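## Task

Place plate M06 so it lies flat and sits within the locating features of plate nest N1, while plate M09 stays in plate nest N2 just as it currently is. It only counts if the plates stay in place with no robot support at the end. Release the plate and pull the gripper away before finishing.

## Robot and tools

Robot: two xArm6-style six-joint arms, named left_arm and right_arm, each ending in a parallel two-finger gripper. Their bases sit in the scene frame at left_arm (+0.027, +0.342, 0) m, quat_wxyz (+0.996, 0, 0, -0.087), and right_arm (-0.039, -0.379, 0) m, quat_wxyz (+1.000, 0, 0, +0.029). Scene frame: origin on the tabletop midway between the arms, +z up, +x out across the table, left_arm on the +y side. The names left and right do not refer to sides of any camera image. Either arm may work; the idle one can be parked out of the way.

Gripper axes: fingers point along the gripper's +z and open and close along its y. The reported end_effector_position is the point between the pads when closed, roughly 2 cm short of the fingertips; closing pushes the tips about 10 mm further along +z. Max opening is 84 mm. Grip a plate only across its width on the body above the flange; a pad driven down onto a base flange can jam and may not free itself on opening.

The 14-number row: always one flat list of 14 numbers covering both arms, left_arm first then right_arm, each as dx, dy, dz, rx, ry, rz, opening. All values lie in [-1, 1]. dx..rz are an offset (not a pose) from the gripper's measured pose at the start of the action, expressed in that gripper's own axes; 1.0 equals 0.6 m of travel or 180 degrees of turn, and rx, ry, rz form one rotation vector. Opening is absolute, not an offset: +1 fully open (0.084 m), -1 closed. An arm meant to stay still gets zeros (or, in the first call of a reply, the offset back to where it should be) plus the opening it should keep.

execute_actions(actions): a list of actions run in sequence. Each action is a table of at most 15 rows, one row per 1/30 s control step; if fewer than 15 rows are given, the final row repeats to fill out 15 steps. Every row in an action is an offset from the pose at that action's start, not from the prior row; for the first action of a call that start is the pose last reported in this scene. An empty list simply returns state and images. Each step the command is clipped to 70 mm and 16 degrees from the measured pose, so big offsets need several actions; after an action the arm goes no further than its last clipped pose.

move(target, speed, blocking): target is one 14-number row as above, offsets measured from the pose in the latest result showing one. Each gripper travels a straight line toward its target, both finishing together, over 0.5 to 10 s (cut off at 10 s). Turning takes the shorter direction. speed is top path speed in m/s, 0.002 to 0.5, default 0.25; rotation is capped at twice that in rad/s. Openings are sent at the start. Paths ignore obstacles and the other arm, grippers may lag, stray or overshoot speed (especially with a nearly straight arm). Faster moves hit harder, and targets set past a contact press harder. blocking=false returns after 0.5 s while motion continues; other moves and execute_actions are then refused until wait or stop shows it finished.

wait(seconds): 0 to 10 s, arms hold their last command; returns early if a running move ends. stop(): brakes a running move (needs room; fingers keep going). zoom_image(camera, region): region [x0, y0, x1, y1] in pixels of that camera's latest image, at most 504 by 504, origin top-left. Cameras: cam_head_left, cam_head_right, cam_high, cam_low, cam_left_wrist, cam_right_wrist, all 896x504. read_manual(section) returns only licence text. finished_scene(scene) closes the given scene (1 or 2) irreversibly and reports success; replying with no tool call ends everything.

Results: a state line per arm gives end_effector_position (m) and end_effector_quat_wxyz plus linear and angular velocities, all in the scene frame; printed positions may be off, more so at long reach. grip_measured is the actual finger opening on the command scale; to hold something, keep commanding an opening well under it (further below squeezes harder, up to about 24 N per pad). Hand target lines show where the controller is heading. A pose unreachable line means a clearance check altered or blocked that arm's command. A move adds a move: line giving its ending (done, off_target, moving, held, fault) and limits (paced = target clipped; held = some steps blocked, after which the arm may surge), plus each gripper's distance from its target. Joint torques follow the joint order, include gravity load and have offsets and noise.

Joint ranges (rad): waist and forearm roll and wrist roll ±6.283, shoulder -2.059 to 2.094, elbow -3.927 to 0.192, wrist pitch -1.693 to 3.142. Load limits (N m): waist 43.5, shoulder 43.5, elbow 26.1, forearm roll 26.1, wrist pitch 17.4, wrist roll 17.4. Exceeding one causes a torque fault: the arm backs off, freezes 10 s and drops the rest of the call. Holding loads heats motors; a MOTOR HOT line appears from 65 °C and at 80 °C the arm is braked until cool.

Avoid: knocking anything off the table, letting the arms collide or press on each other, hard pushes against firm surfaces (the push keeps growing while the hand is short of target; zero offsets don't relieve it, moving away does), fast slamming closes, and dropping the plate. Held parts may be tugged briefly, so grip firmly. Finish with the plate resting by itself, fingers open and gripper withdrawn.

Each tool is called after "Emit:" by a JSON object that holds its "api" and its "payload".

## Session

Emit:
{"api": "execute_actions", "payload": {"actions": []}}

Scene clock: 0.00 s.
left_arm: end_effector_position=(+0.1036, +0.6636, +0.3577) grip_measured=+1.00 end_effector_quat_wxyz=(-0.273, +0.669, +0.486, -0.492) end_effector_velocity=(+0.000, -0.000, -0.000) end_effector_angular_velocity=(-0.000, -0.002, +0.001) | right_arm: end_effector_position=(+0.3598, -0.3555, +0.2500) grip_measured=+1.00 end_effector_quat_wxyz=(+0.001, +1.000, +0.029, +0.000) end_effector_velocity=(+0.000, -0.000, +0.000) end_effector_angular_velocity=(+0.000, -0.001, -0.001)
Joint positions: left_arm=[ 0.962  0.057 -1.271  0.762  2.163 -0.365  0.084] | right_arm=[ 0.003 -0.267 -0.927 -0.002  1.193  0.002  0.084]
Joint velocities: left_arm=[ 0.    -0.    -0.001 -0.002 -0.    -0.001 -0.   ] | right_arm=[-0.001  0.    -0.    -0.    -0.     0.    -0.   ]
Joint torques (N m, as the arm reports them, + toward a larger angle): no reading
Hand target (left_arm): +0.104, +0.664, +0.358; -0.273, +0.669, +0.486, -0.492
Hand target (right_arm): +0.360, -0.355, +0.250; +0.001, +1.000, +0.029, +0.000

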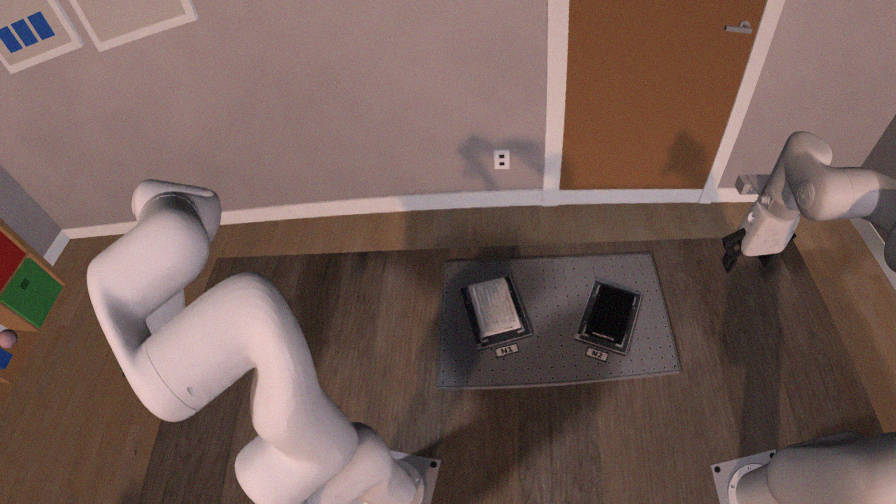

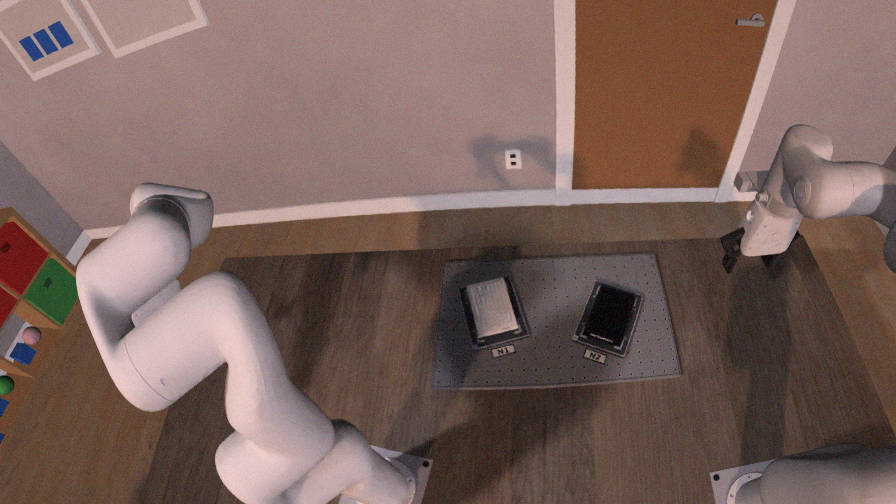

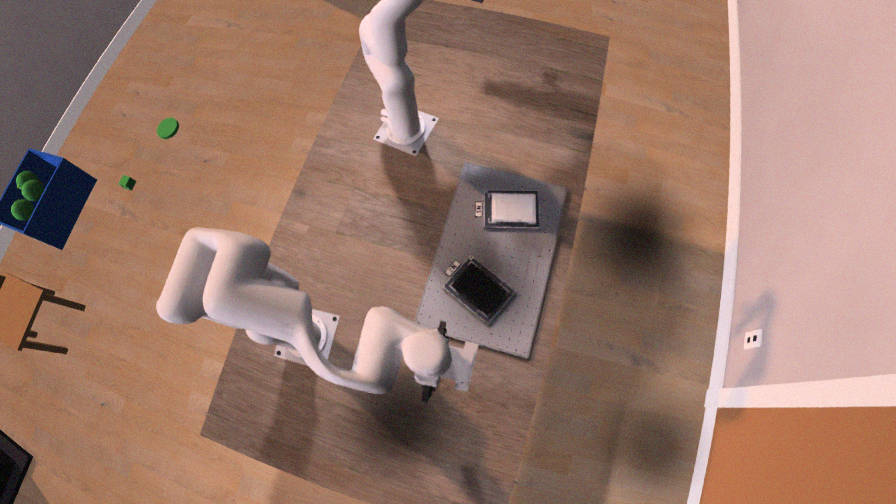

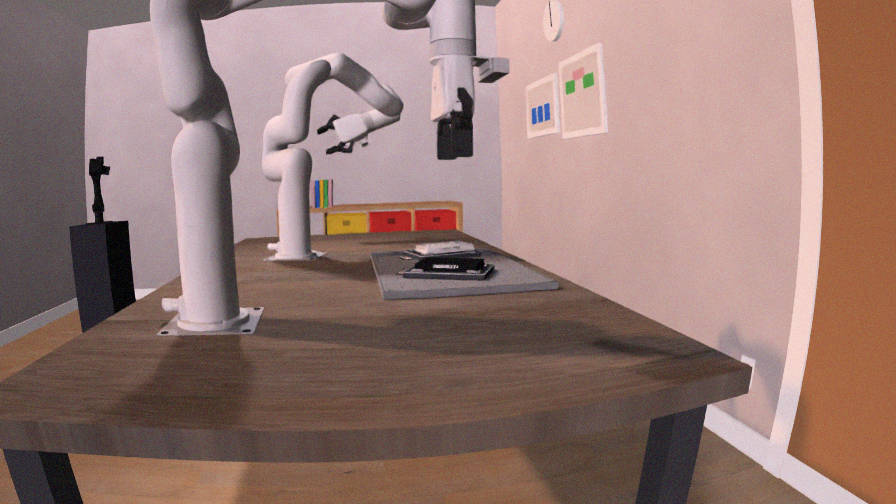

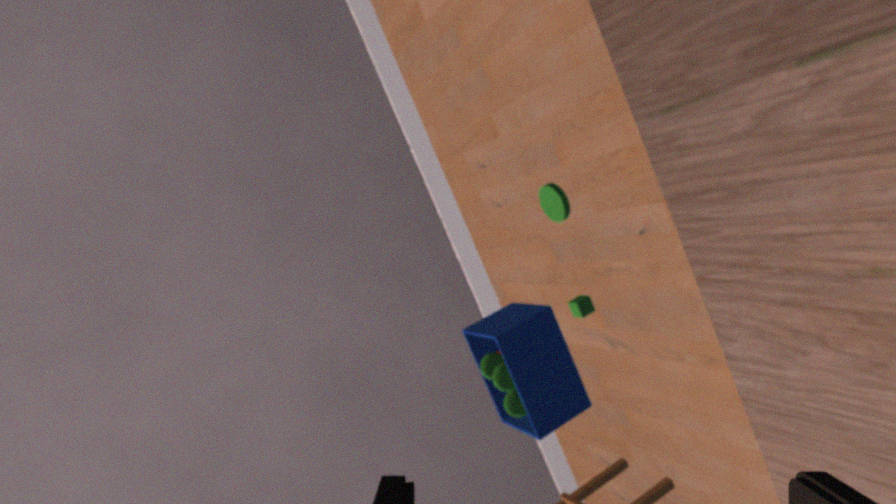

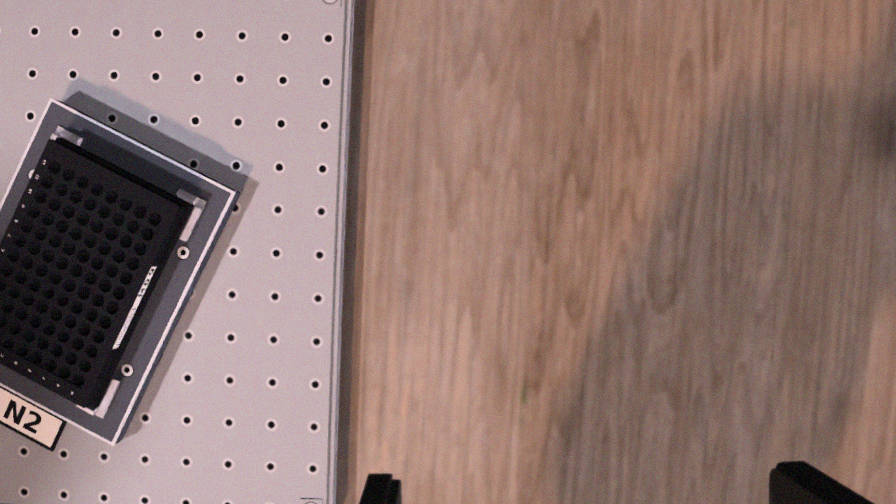

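Emit:
{"api": "zoom_image", "payload": {"camera": "cam_high", "region": [440,160,600,250]}}

Emit:
{"api": "zoom_image", "payload": {"camera": "cam_low", "region": [380,225,540,295]}}

Emit:
{"api": "zoom_image", "payload": {"camera": "cam_head_left", "region": [440,260,580,370]}}

Region (440, 160, 600, 250) of cam_high's 896x504 image, scaled by 3.150, with more detail than that image has; it fills the top 284 rows of this view, and the rest is white.

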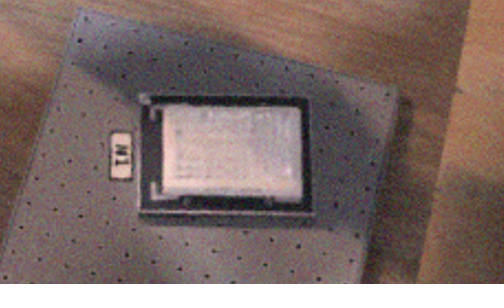

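Region (380, 225, 540, 295) of cam_low's 896x504 image, scaled by 3.150, with more detail than that image has; it fills the top 220 rows of this view, and the rest is white.

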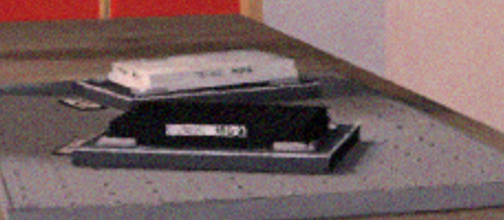

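Region (440, 260, 580, 370) of cam_head_left's 896x504 image, scaled by 3.600, with more detail than that image has; it fills the top 396 rows of this view, and the rest is white.

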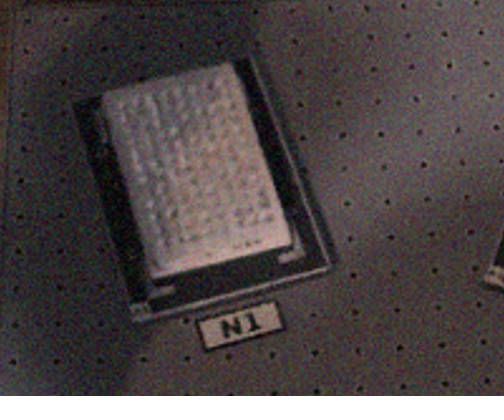

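Emit:
{"api": "move", "payload": {"target": [0,0,0,-0.235,0.317,0.277,1,0,0,0,0,0,0,1], "speed": 0.4}}

Scene clock: 25.53 s.
left_arm: end_effector_position=(+0.1030, +0.6635, +0.3578) grip_measured=+1.00 end_effector_quat_wxyz=(+0.001, +0.991, +0.132, -0.001) end_effector_velocity=(-0.000, +0.000, +0.001) end_effector_angular_velocity=(+0.002, -0.004, -0.000) | right_arm: end_effector_position=(+0.3598, -0.3555, +0.2500) grip_measured=+1.00 end_effector_quat_wxyz=(+0.001, +1.000, +0.029, +0.000) end_effector_velocity=(-0.000, -0.000, -0.000) end_effector_angular_velocity=(-0.000, +0.000, -0.000)
Joint positions: left_arm=[ 1.514 -0.5   -1.041  0.002  1.544  1.074  0.084] | right_arm=[ 0.003 -0.267 -0.927 -0.002  1.193  0.002  0.084]
Joint velocities: left_arm=[ 0.002 -0.001 -0.002 -0.003  0.     0.003 -0.   ] | right_arm=[-0.001  0.     0.    -0.    -0.    -0.    -0.   ]
Joint torques (N m, as the arm reports them, + toward a larger angle): left_arm=[  0.81 -13.25 -12.41  -1.04  -1.25   0.16] | right_arm=[ -0.18  -9.82 -14.7   -0.67  -1.94   0.  ]
Hand target (left_arm): +0.103, +0.664, +0.358; +0.001, +0.991, +0.132, -0.001
Hand target (right_arm): +0.360, -0.355, +0.250; +0.001, +1.000, +0.029, +0.000
Off the commanded pose (left_arm): 0.001 m, 0 deg.
Off the commanded pose (right_arm): 0.000 m, 0 deg.
move: done

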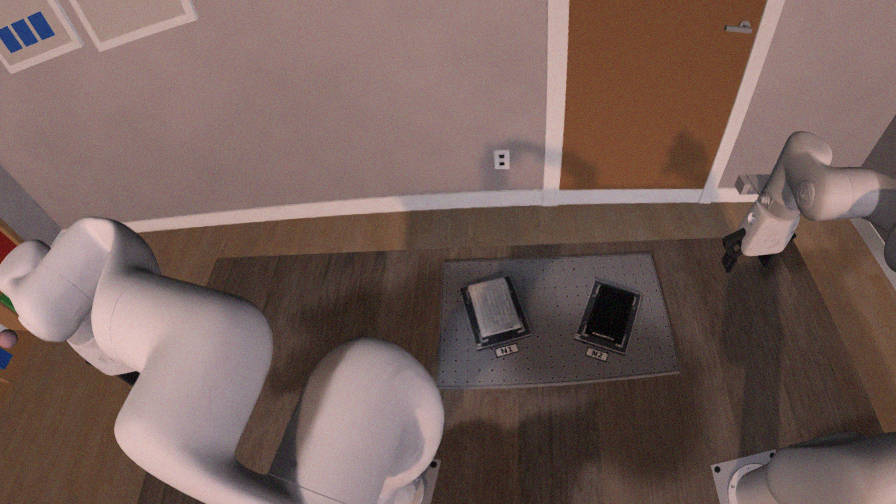

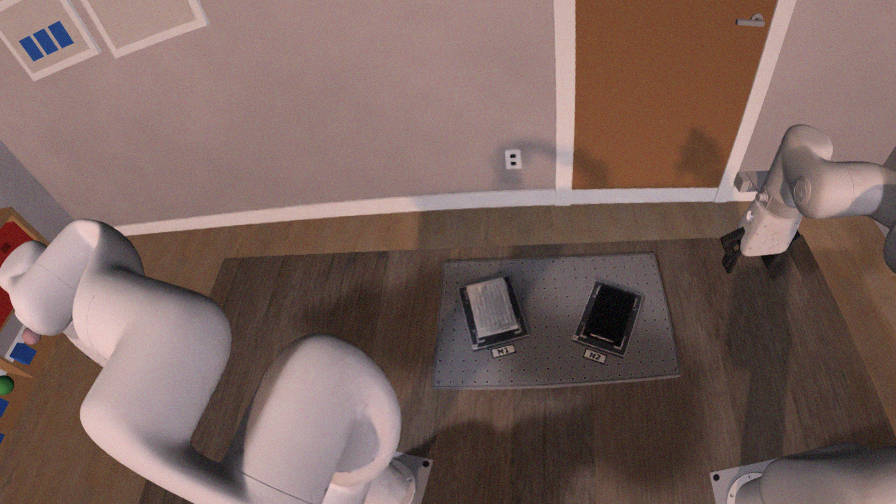

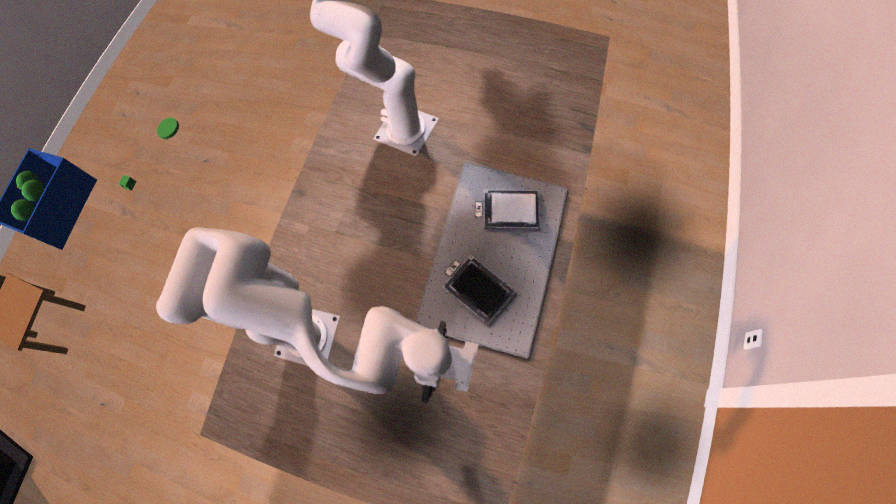

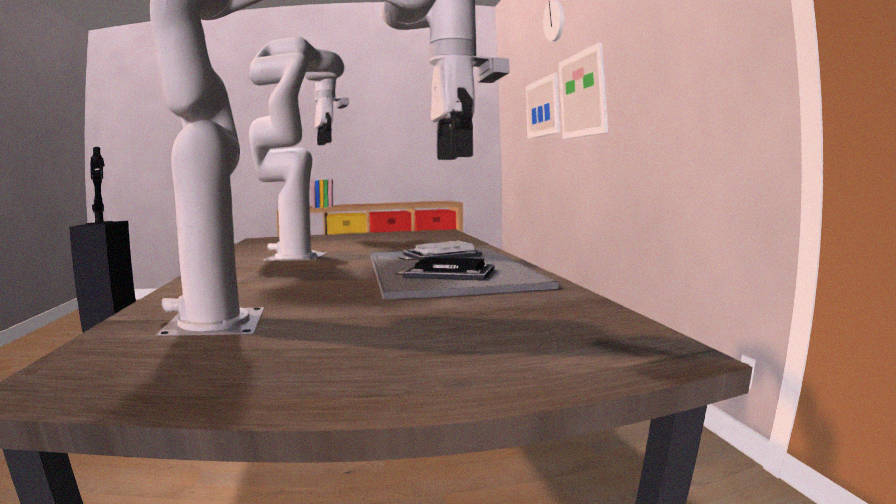

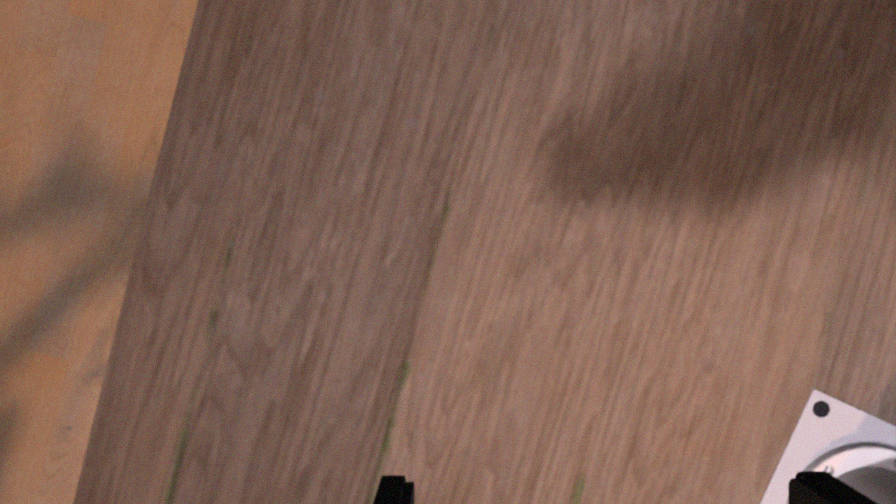

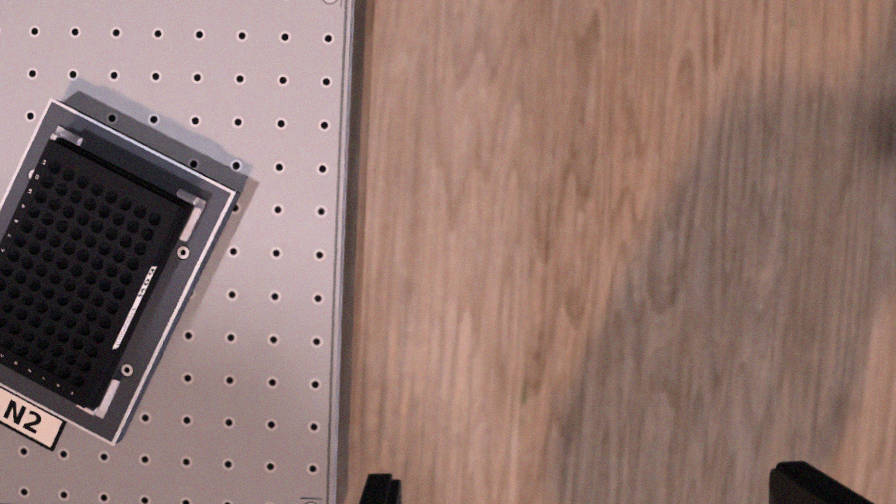

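Emit:
{"api": "move", "payload": {"target": [0.16,0.982,0.18,0,0,0,1,0,0,0,0,0,0,1], "speed": 0.4}}

Scene clock: 32.30 s.
left_arm: end_effector_position=(+0.3507, +0.1187, +0.2523) grip_measured=+1.00 end_effector_quat_wxyz=(+0.002, +0.991, +0.132, +0.001) end_effector_velocity=(-0.001, -0.001, -0.004) end_effector_angular_velocity=(+0.004, +0.007, -0.003) | right_arm: end_effector_position=(+0.3598, -0.3555, +0.2500) grip_measured=+1.00 end_effector_quat_wxyz=(+0.001, +1.000, +0.029, +0.000) end_effector_velocity=(+0.000, -0.000, +0.000) end_effector_angular_velocity=(+0.000, -0.000, +0.000)
Joint positions: left_arm=[-0.428 -0.295 -0.906 -0.001  1.198 -0.868  0.084] | right_arm=[ 0.003 -0.267 -0.927 -0.002  1.193  0.002  0.084]
Joint velocities: left_arm=[-0.004  0.008  0.001 -0.001 -0.001 -0.001  0.   ] | right_arm=[-0.     0.    -0.     0.    -0.    -0.001  0.   ]
Joint torques (N m, as the arm reports them, + toward a larger angle): left_arm=[  0.91 -18.34 -13.11  -1.11  -1.09   0.01] | right_arm=[ -0.13  -9.9  -15.15  -0.74  -2.03  -0.15]
Hand target (left_arm): +0.351, +0.118, +0.252; +0.002, +0.991, +0.132, +0.001
Hand target (right_arm): +0.360, -0.355, +0.250; +0.001, +1.000, +0.029, +0.000
Off the commanded pose (left_arm): 0.002 m, 0 deg.
Off the commanded pose (right_arm): 0.000 m, 0 deg.
move: done; limits=paced

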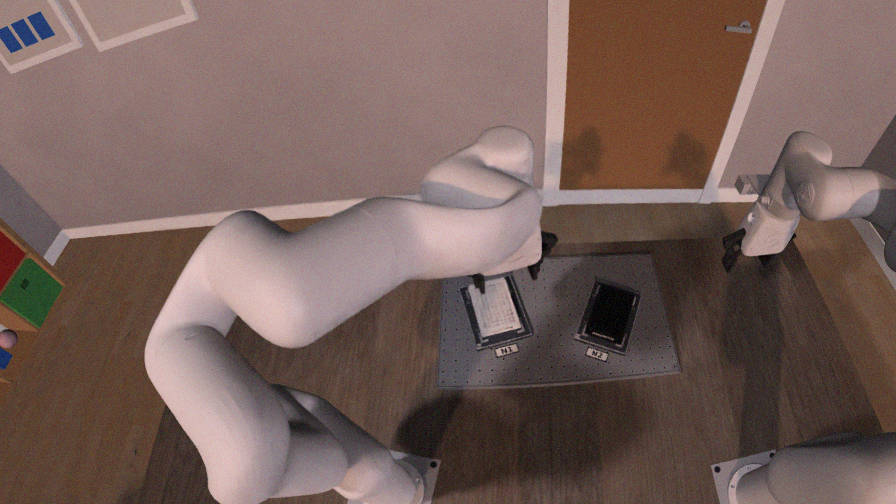

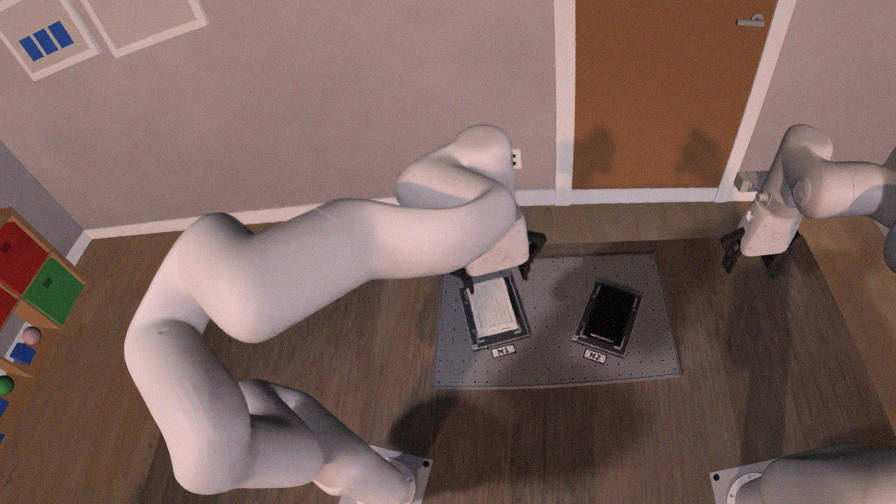

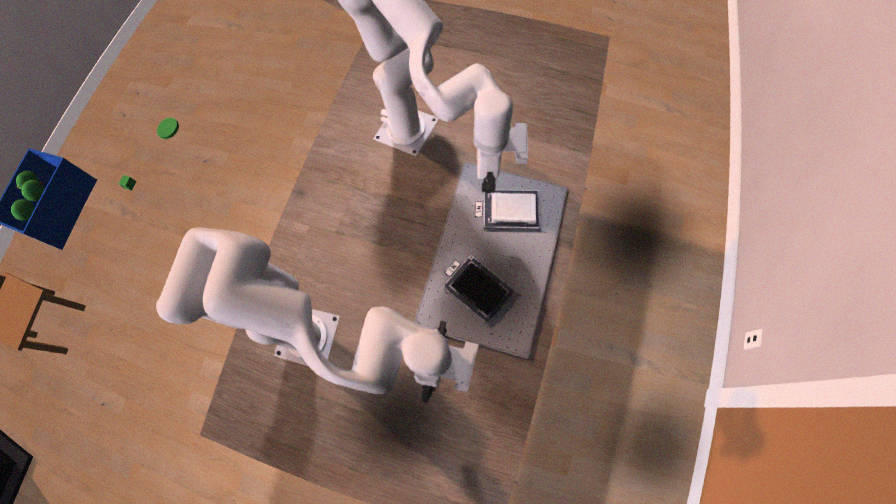

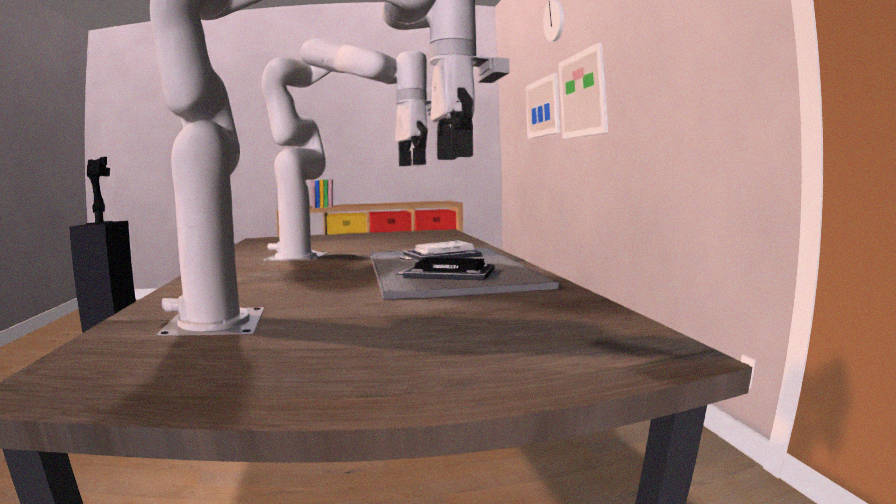

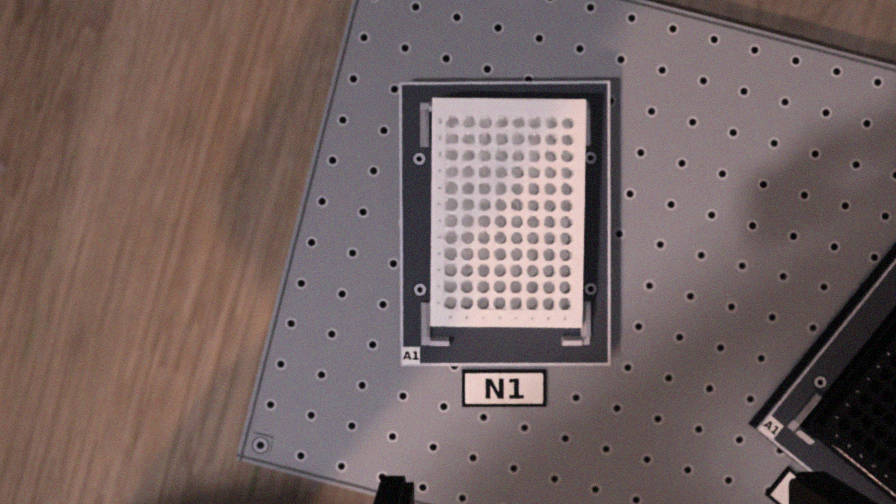

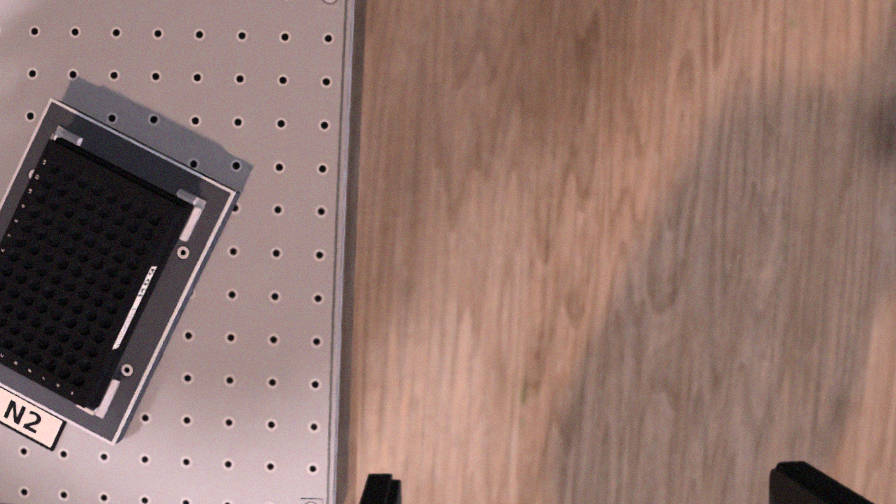

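Emit:
{"api": "zoom_image", "payload": {"camera": "cam_left_wrist", "region": [350,70,670,380]}}

Emit:
{"api": "zoom_image", "payload": {"camera": "cam_right_wrist", "region": [0,80,280,460]}}

Region (350, 70, 670, 380) of cam_left_wrist's 896x504 image, scaled by 1.575, with more detail than that image has; it fills the top 488 rows of this view, and the rest is white.

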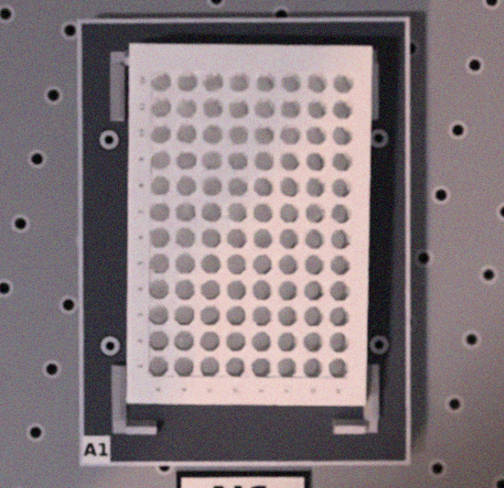

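Region (0, 80, 280, 460) of cam_right_wrist's 896x504 image, scaled by 1.326, with more detail than that image has; it fills the left 371 columns of this view, and the rest is white.

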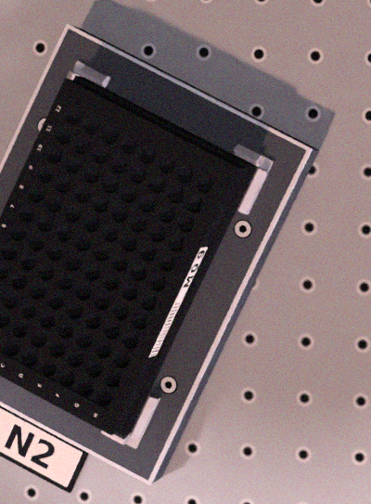

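Emit:
{"api": "move", "payload": {"target": [0.317,0,0.28,0,0,0,-1,0,0,0,0,0,0,1]}}

Emit:
{"api": "zoom_image", "payload": {"camera": "cam_low", "region": [380,180,540,295]}}

Emit:
{"api": "zoom_image", "payload": {"camera": "cam_high", "region": [440,140,620,250]}}

Scene clock: 53.30 s.
left_arm: end_effector_position=(+0.5344, +0.1675, +0.0845) grip_measured=-1.00 end_effector_quat_wxyz=(+0.002, +0.991, +0.131, +0.001) end_effector_velocity=(-0.003, +0.003, -0.006) end_effector_angular_velocity=(+0.007, +0.013, -0.001) | right_arm: end_effector_position=(+0.3598, -0.3555, +0.2500) grip_measured=+1.00 end_effector_quat_wxyz=(+0.001, +1.000, +0.029, +0.000) end_effector_velocity=(+0.000, -0.000, +0.000) end_effector_angular_velocity=(-0.000, -0.000, +0.001)
Joint positions: left_arm=[-0.155  0.379 -1.203 -0.003  0.82  -0.592  0.   ] | right_arm=[ 0.003 -0.267 -0.927 -0.002  1.193  0.002  0.084]
Joint velocities: left_arm=[0.002 0.009 0.004 0.003 0.002 0.001 0.   ] | right_arm=[ 0.    -0.     0.    -0.    -0.    -0.001 -0.   ]
Joint torques (N m, as the arm reports them, + toward a larger angle): left_arm=[  0.32 -35.51 -12.27  -0.76  -1.3    0.1 ] | right_arm=[ -0.53 -10.12 -15.12  -0.95  -2.15   0.06]
Hand target (left_arm): +0.534, +0.168, +0.084; +0.002, +0.991, +0.132, +0.001
Hand target (right_arm): +0.360, -0.355, +0.250; +0.001, +1.000, +0.029, +0.000
Off the commanded pose (left_arm): 0.001 m, 0 deg.
Off the commanded pose (right_arm): 0.000 m, 0 deg.
move: done

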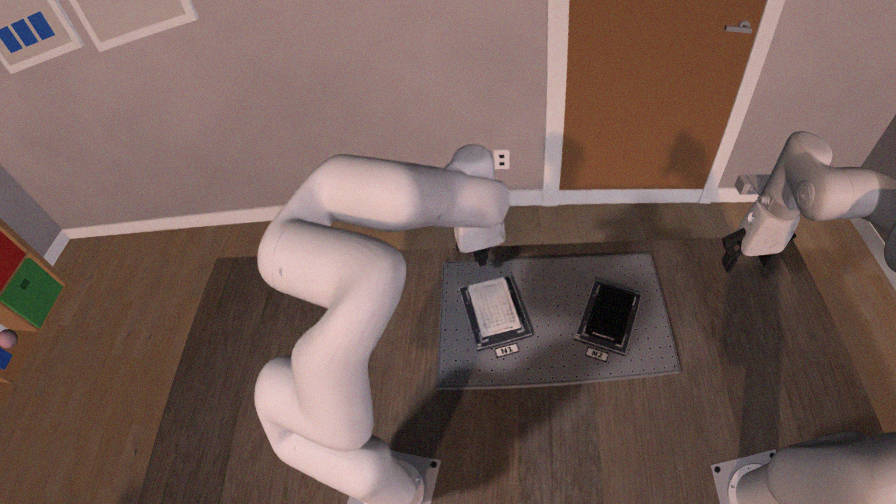

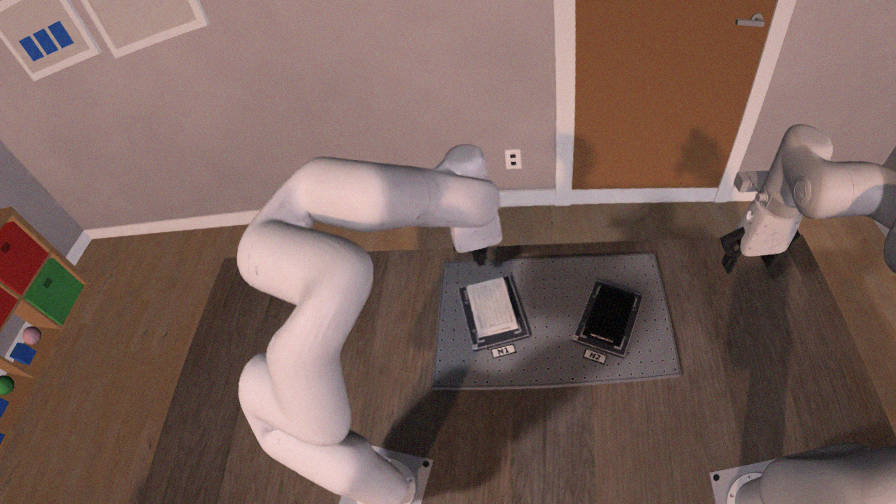

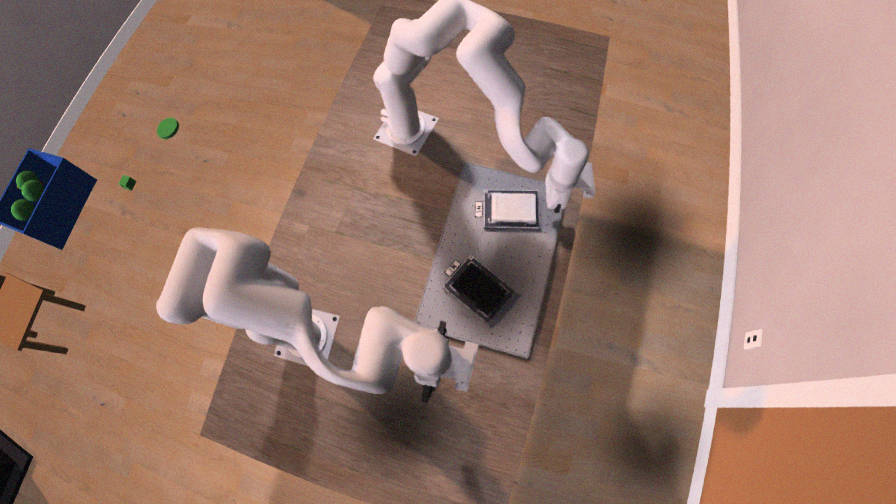

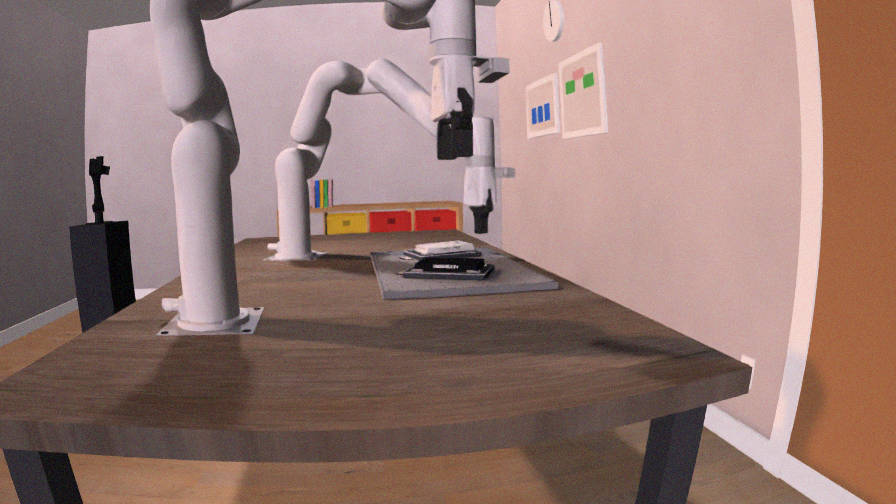

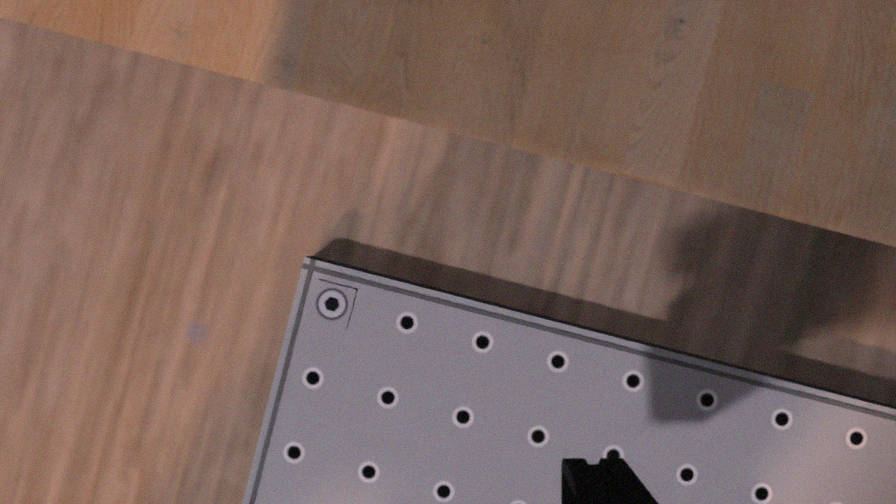

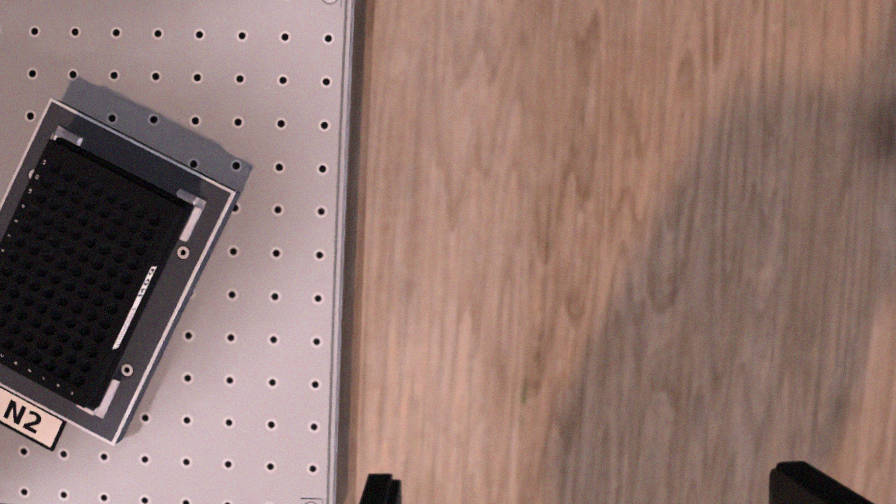

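Region (380, 180, 540, 295) of cam_low's 896x504 image, scaled by 3.150, with more detail than that image has; it fills the top 362 rows of this view, and the rest is white.

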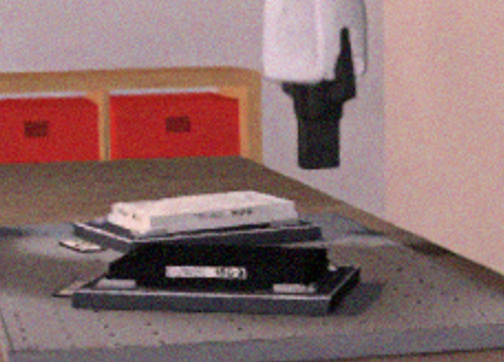

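Region (440, 140, 620, 250) of cam_high's 896x504 image, scaled by 2.800, with more detail than that image has.

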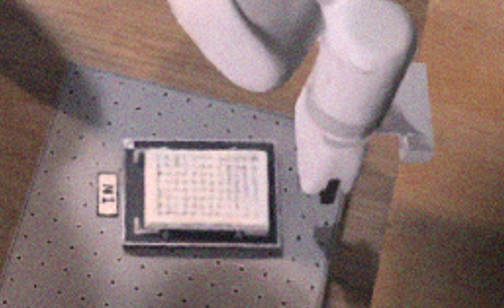

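Emit:
{"api": "move", "payload": {"target": [0,0,0.04,0,0,0,-1,0,0,0,0,0,0,1], "speed": 0.05}}

Emit:
{"api": "zoom_image", "payload": {"camera": "cam_low", "region": [400,200,520,280]}}

Scene clock: 62.00 s.
left_arm: end_effector_position=(+0.5346, +0.1673, +0.0608) grip_measured=-1.00 end_effector_quat_wxyz=(+0.002, +0.991, +0.131, +0.002) end_effector_velocity=(+0.003, -0.001, +0.003) end_effector_angular_velocity=(-0.004, -0.007, +0.003) | right_arm: end_effector_position=(+0.3598, -0.3555, +0.2500) grip_measured=+1.00 end_effector_quat_wxyz=(+0.001, +1.000, +0.029, +0.000) end_effector_velocity=(-0.000, +0.000, -0.000) end_effector_angular_velocity=(+0.000, +0.000, -0.001)
Joint positions: left_arm=[-0.156  0.423 -1.19  -0.004  0.763 -0.591  0.   ] | right_arm=[ 0.003 -0.267 -0.927 -0.002  1.193  0.002  0.084]
Joint velocities: left_arm=[ 0.    -0.003 -0.005 -0.002 -0.    -0.001  0.   ] | right_arm=[ 0.     0.    -0.     0.     0.     0.001  0.   ]
Joint torques (N m, as the arm reports them, + toward a larger angle): left_arm=[  0.96 -36.02 -11.53  -0.64  -1.48   0.04] | right_arm=[ -0.21  -9.7  -15.26  -0.77  -2.12   0.14]
Hand target (left_arm): +0.534, +0.167, +0.060; +0.002, +0.991, +0.131, +0.001
Hand target (right_arm): +0.360, -0.355, +0.250; +0.001, +1.000, +0.029, +0.000
Off the commanded pose (left_arm): 0.000 m, 0 deg.
Off the commanded pose (right_arm): 0.000 m, 0 deg.
move: done

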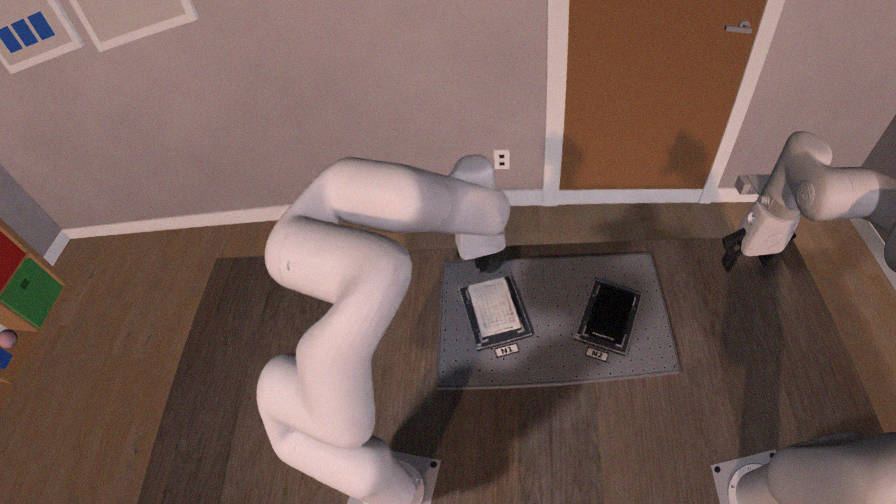

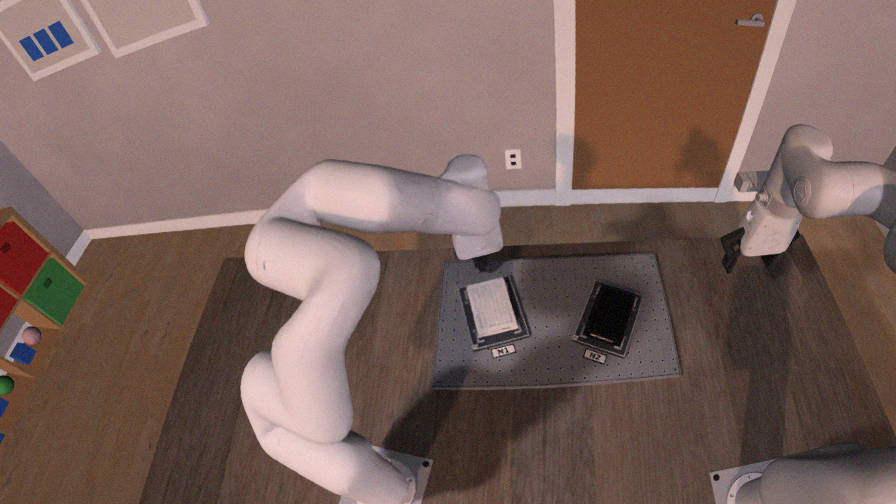

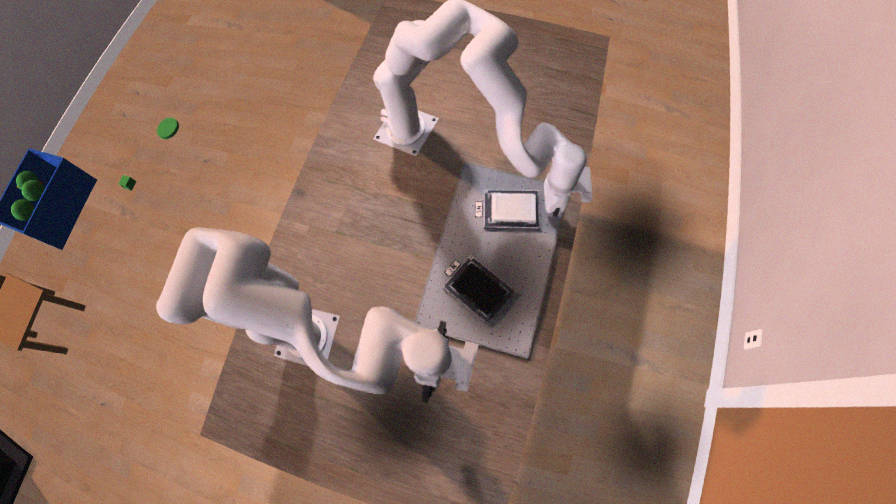

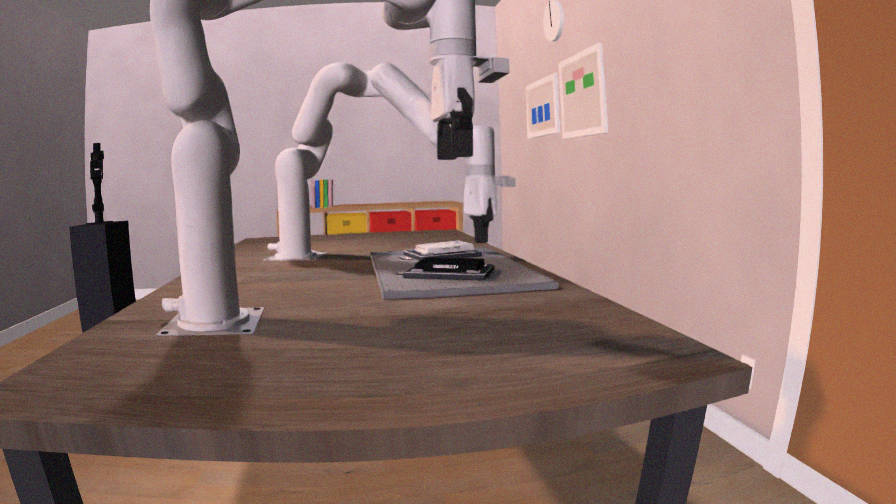

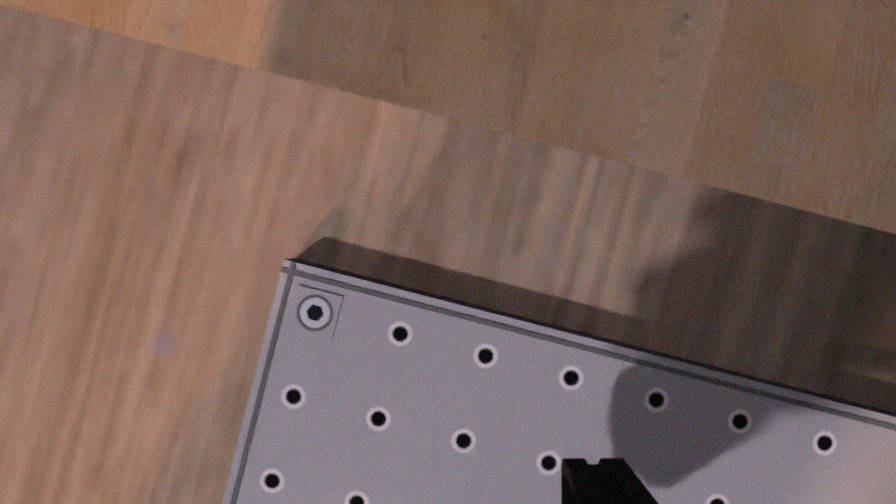

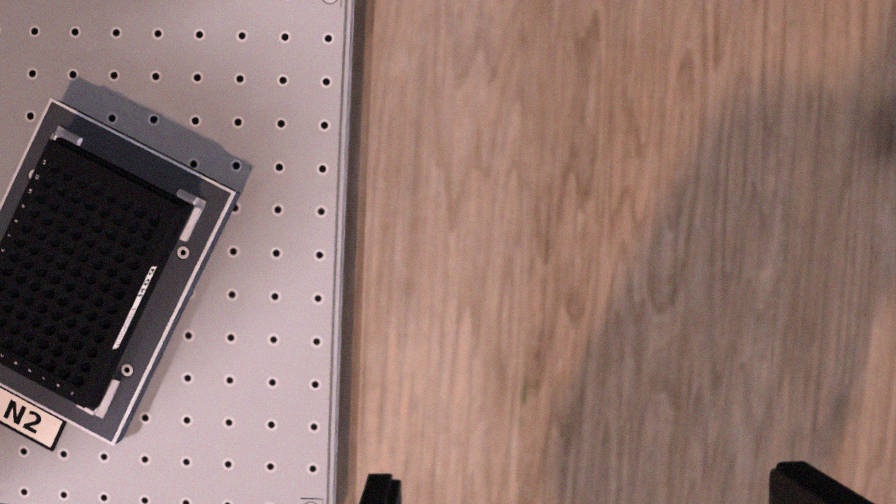

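Region (400, 200, 520, 280) of cam_low's 896x504 image, scaled by 4.200, with more detail than that image has.

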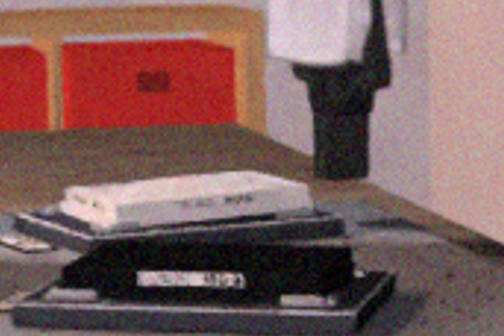

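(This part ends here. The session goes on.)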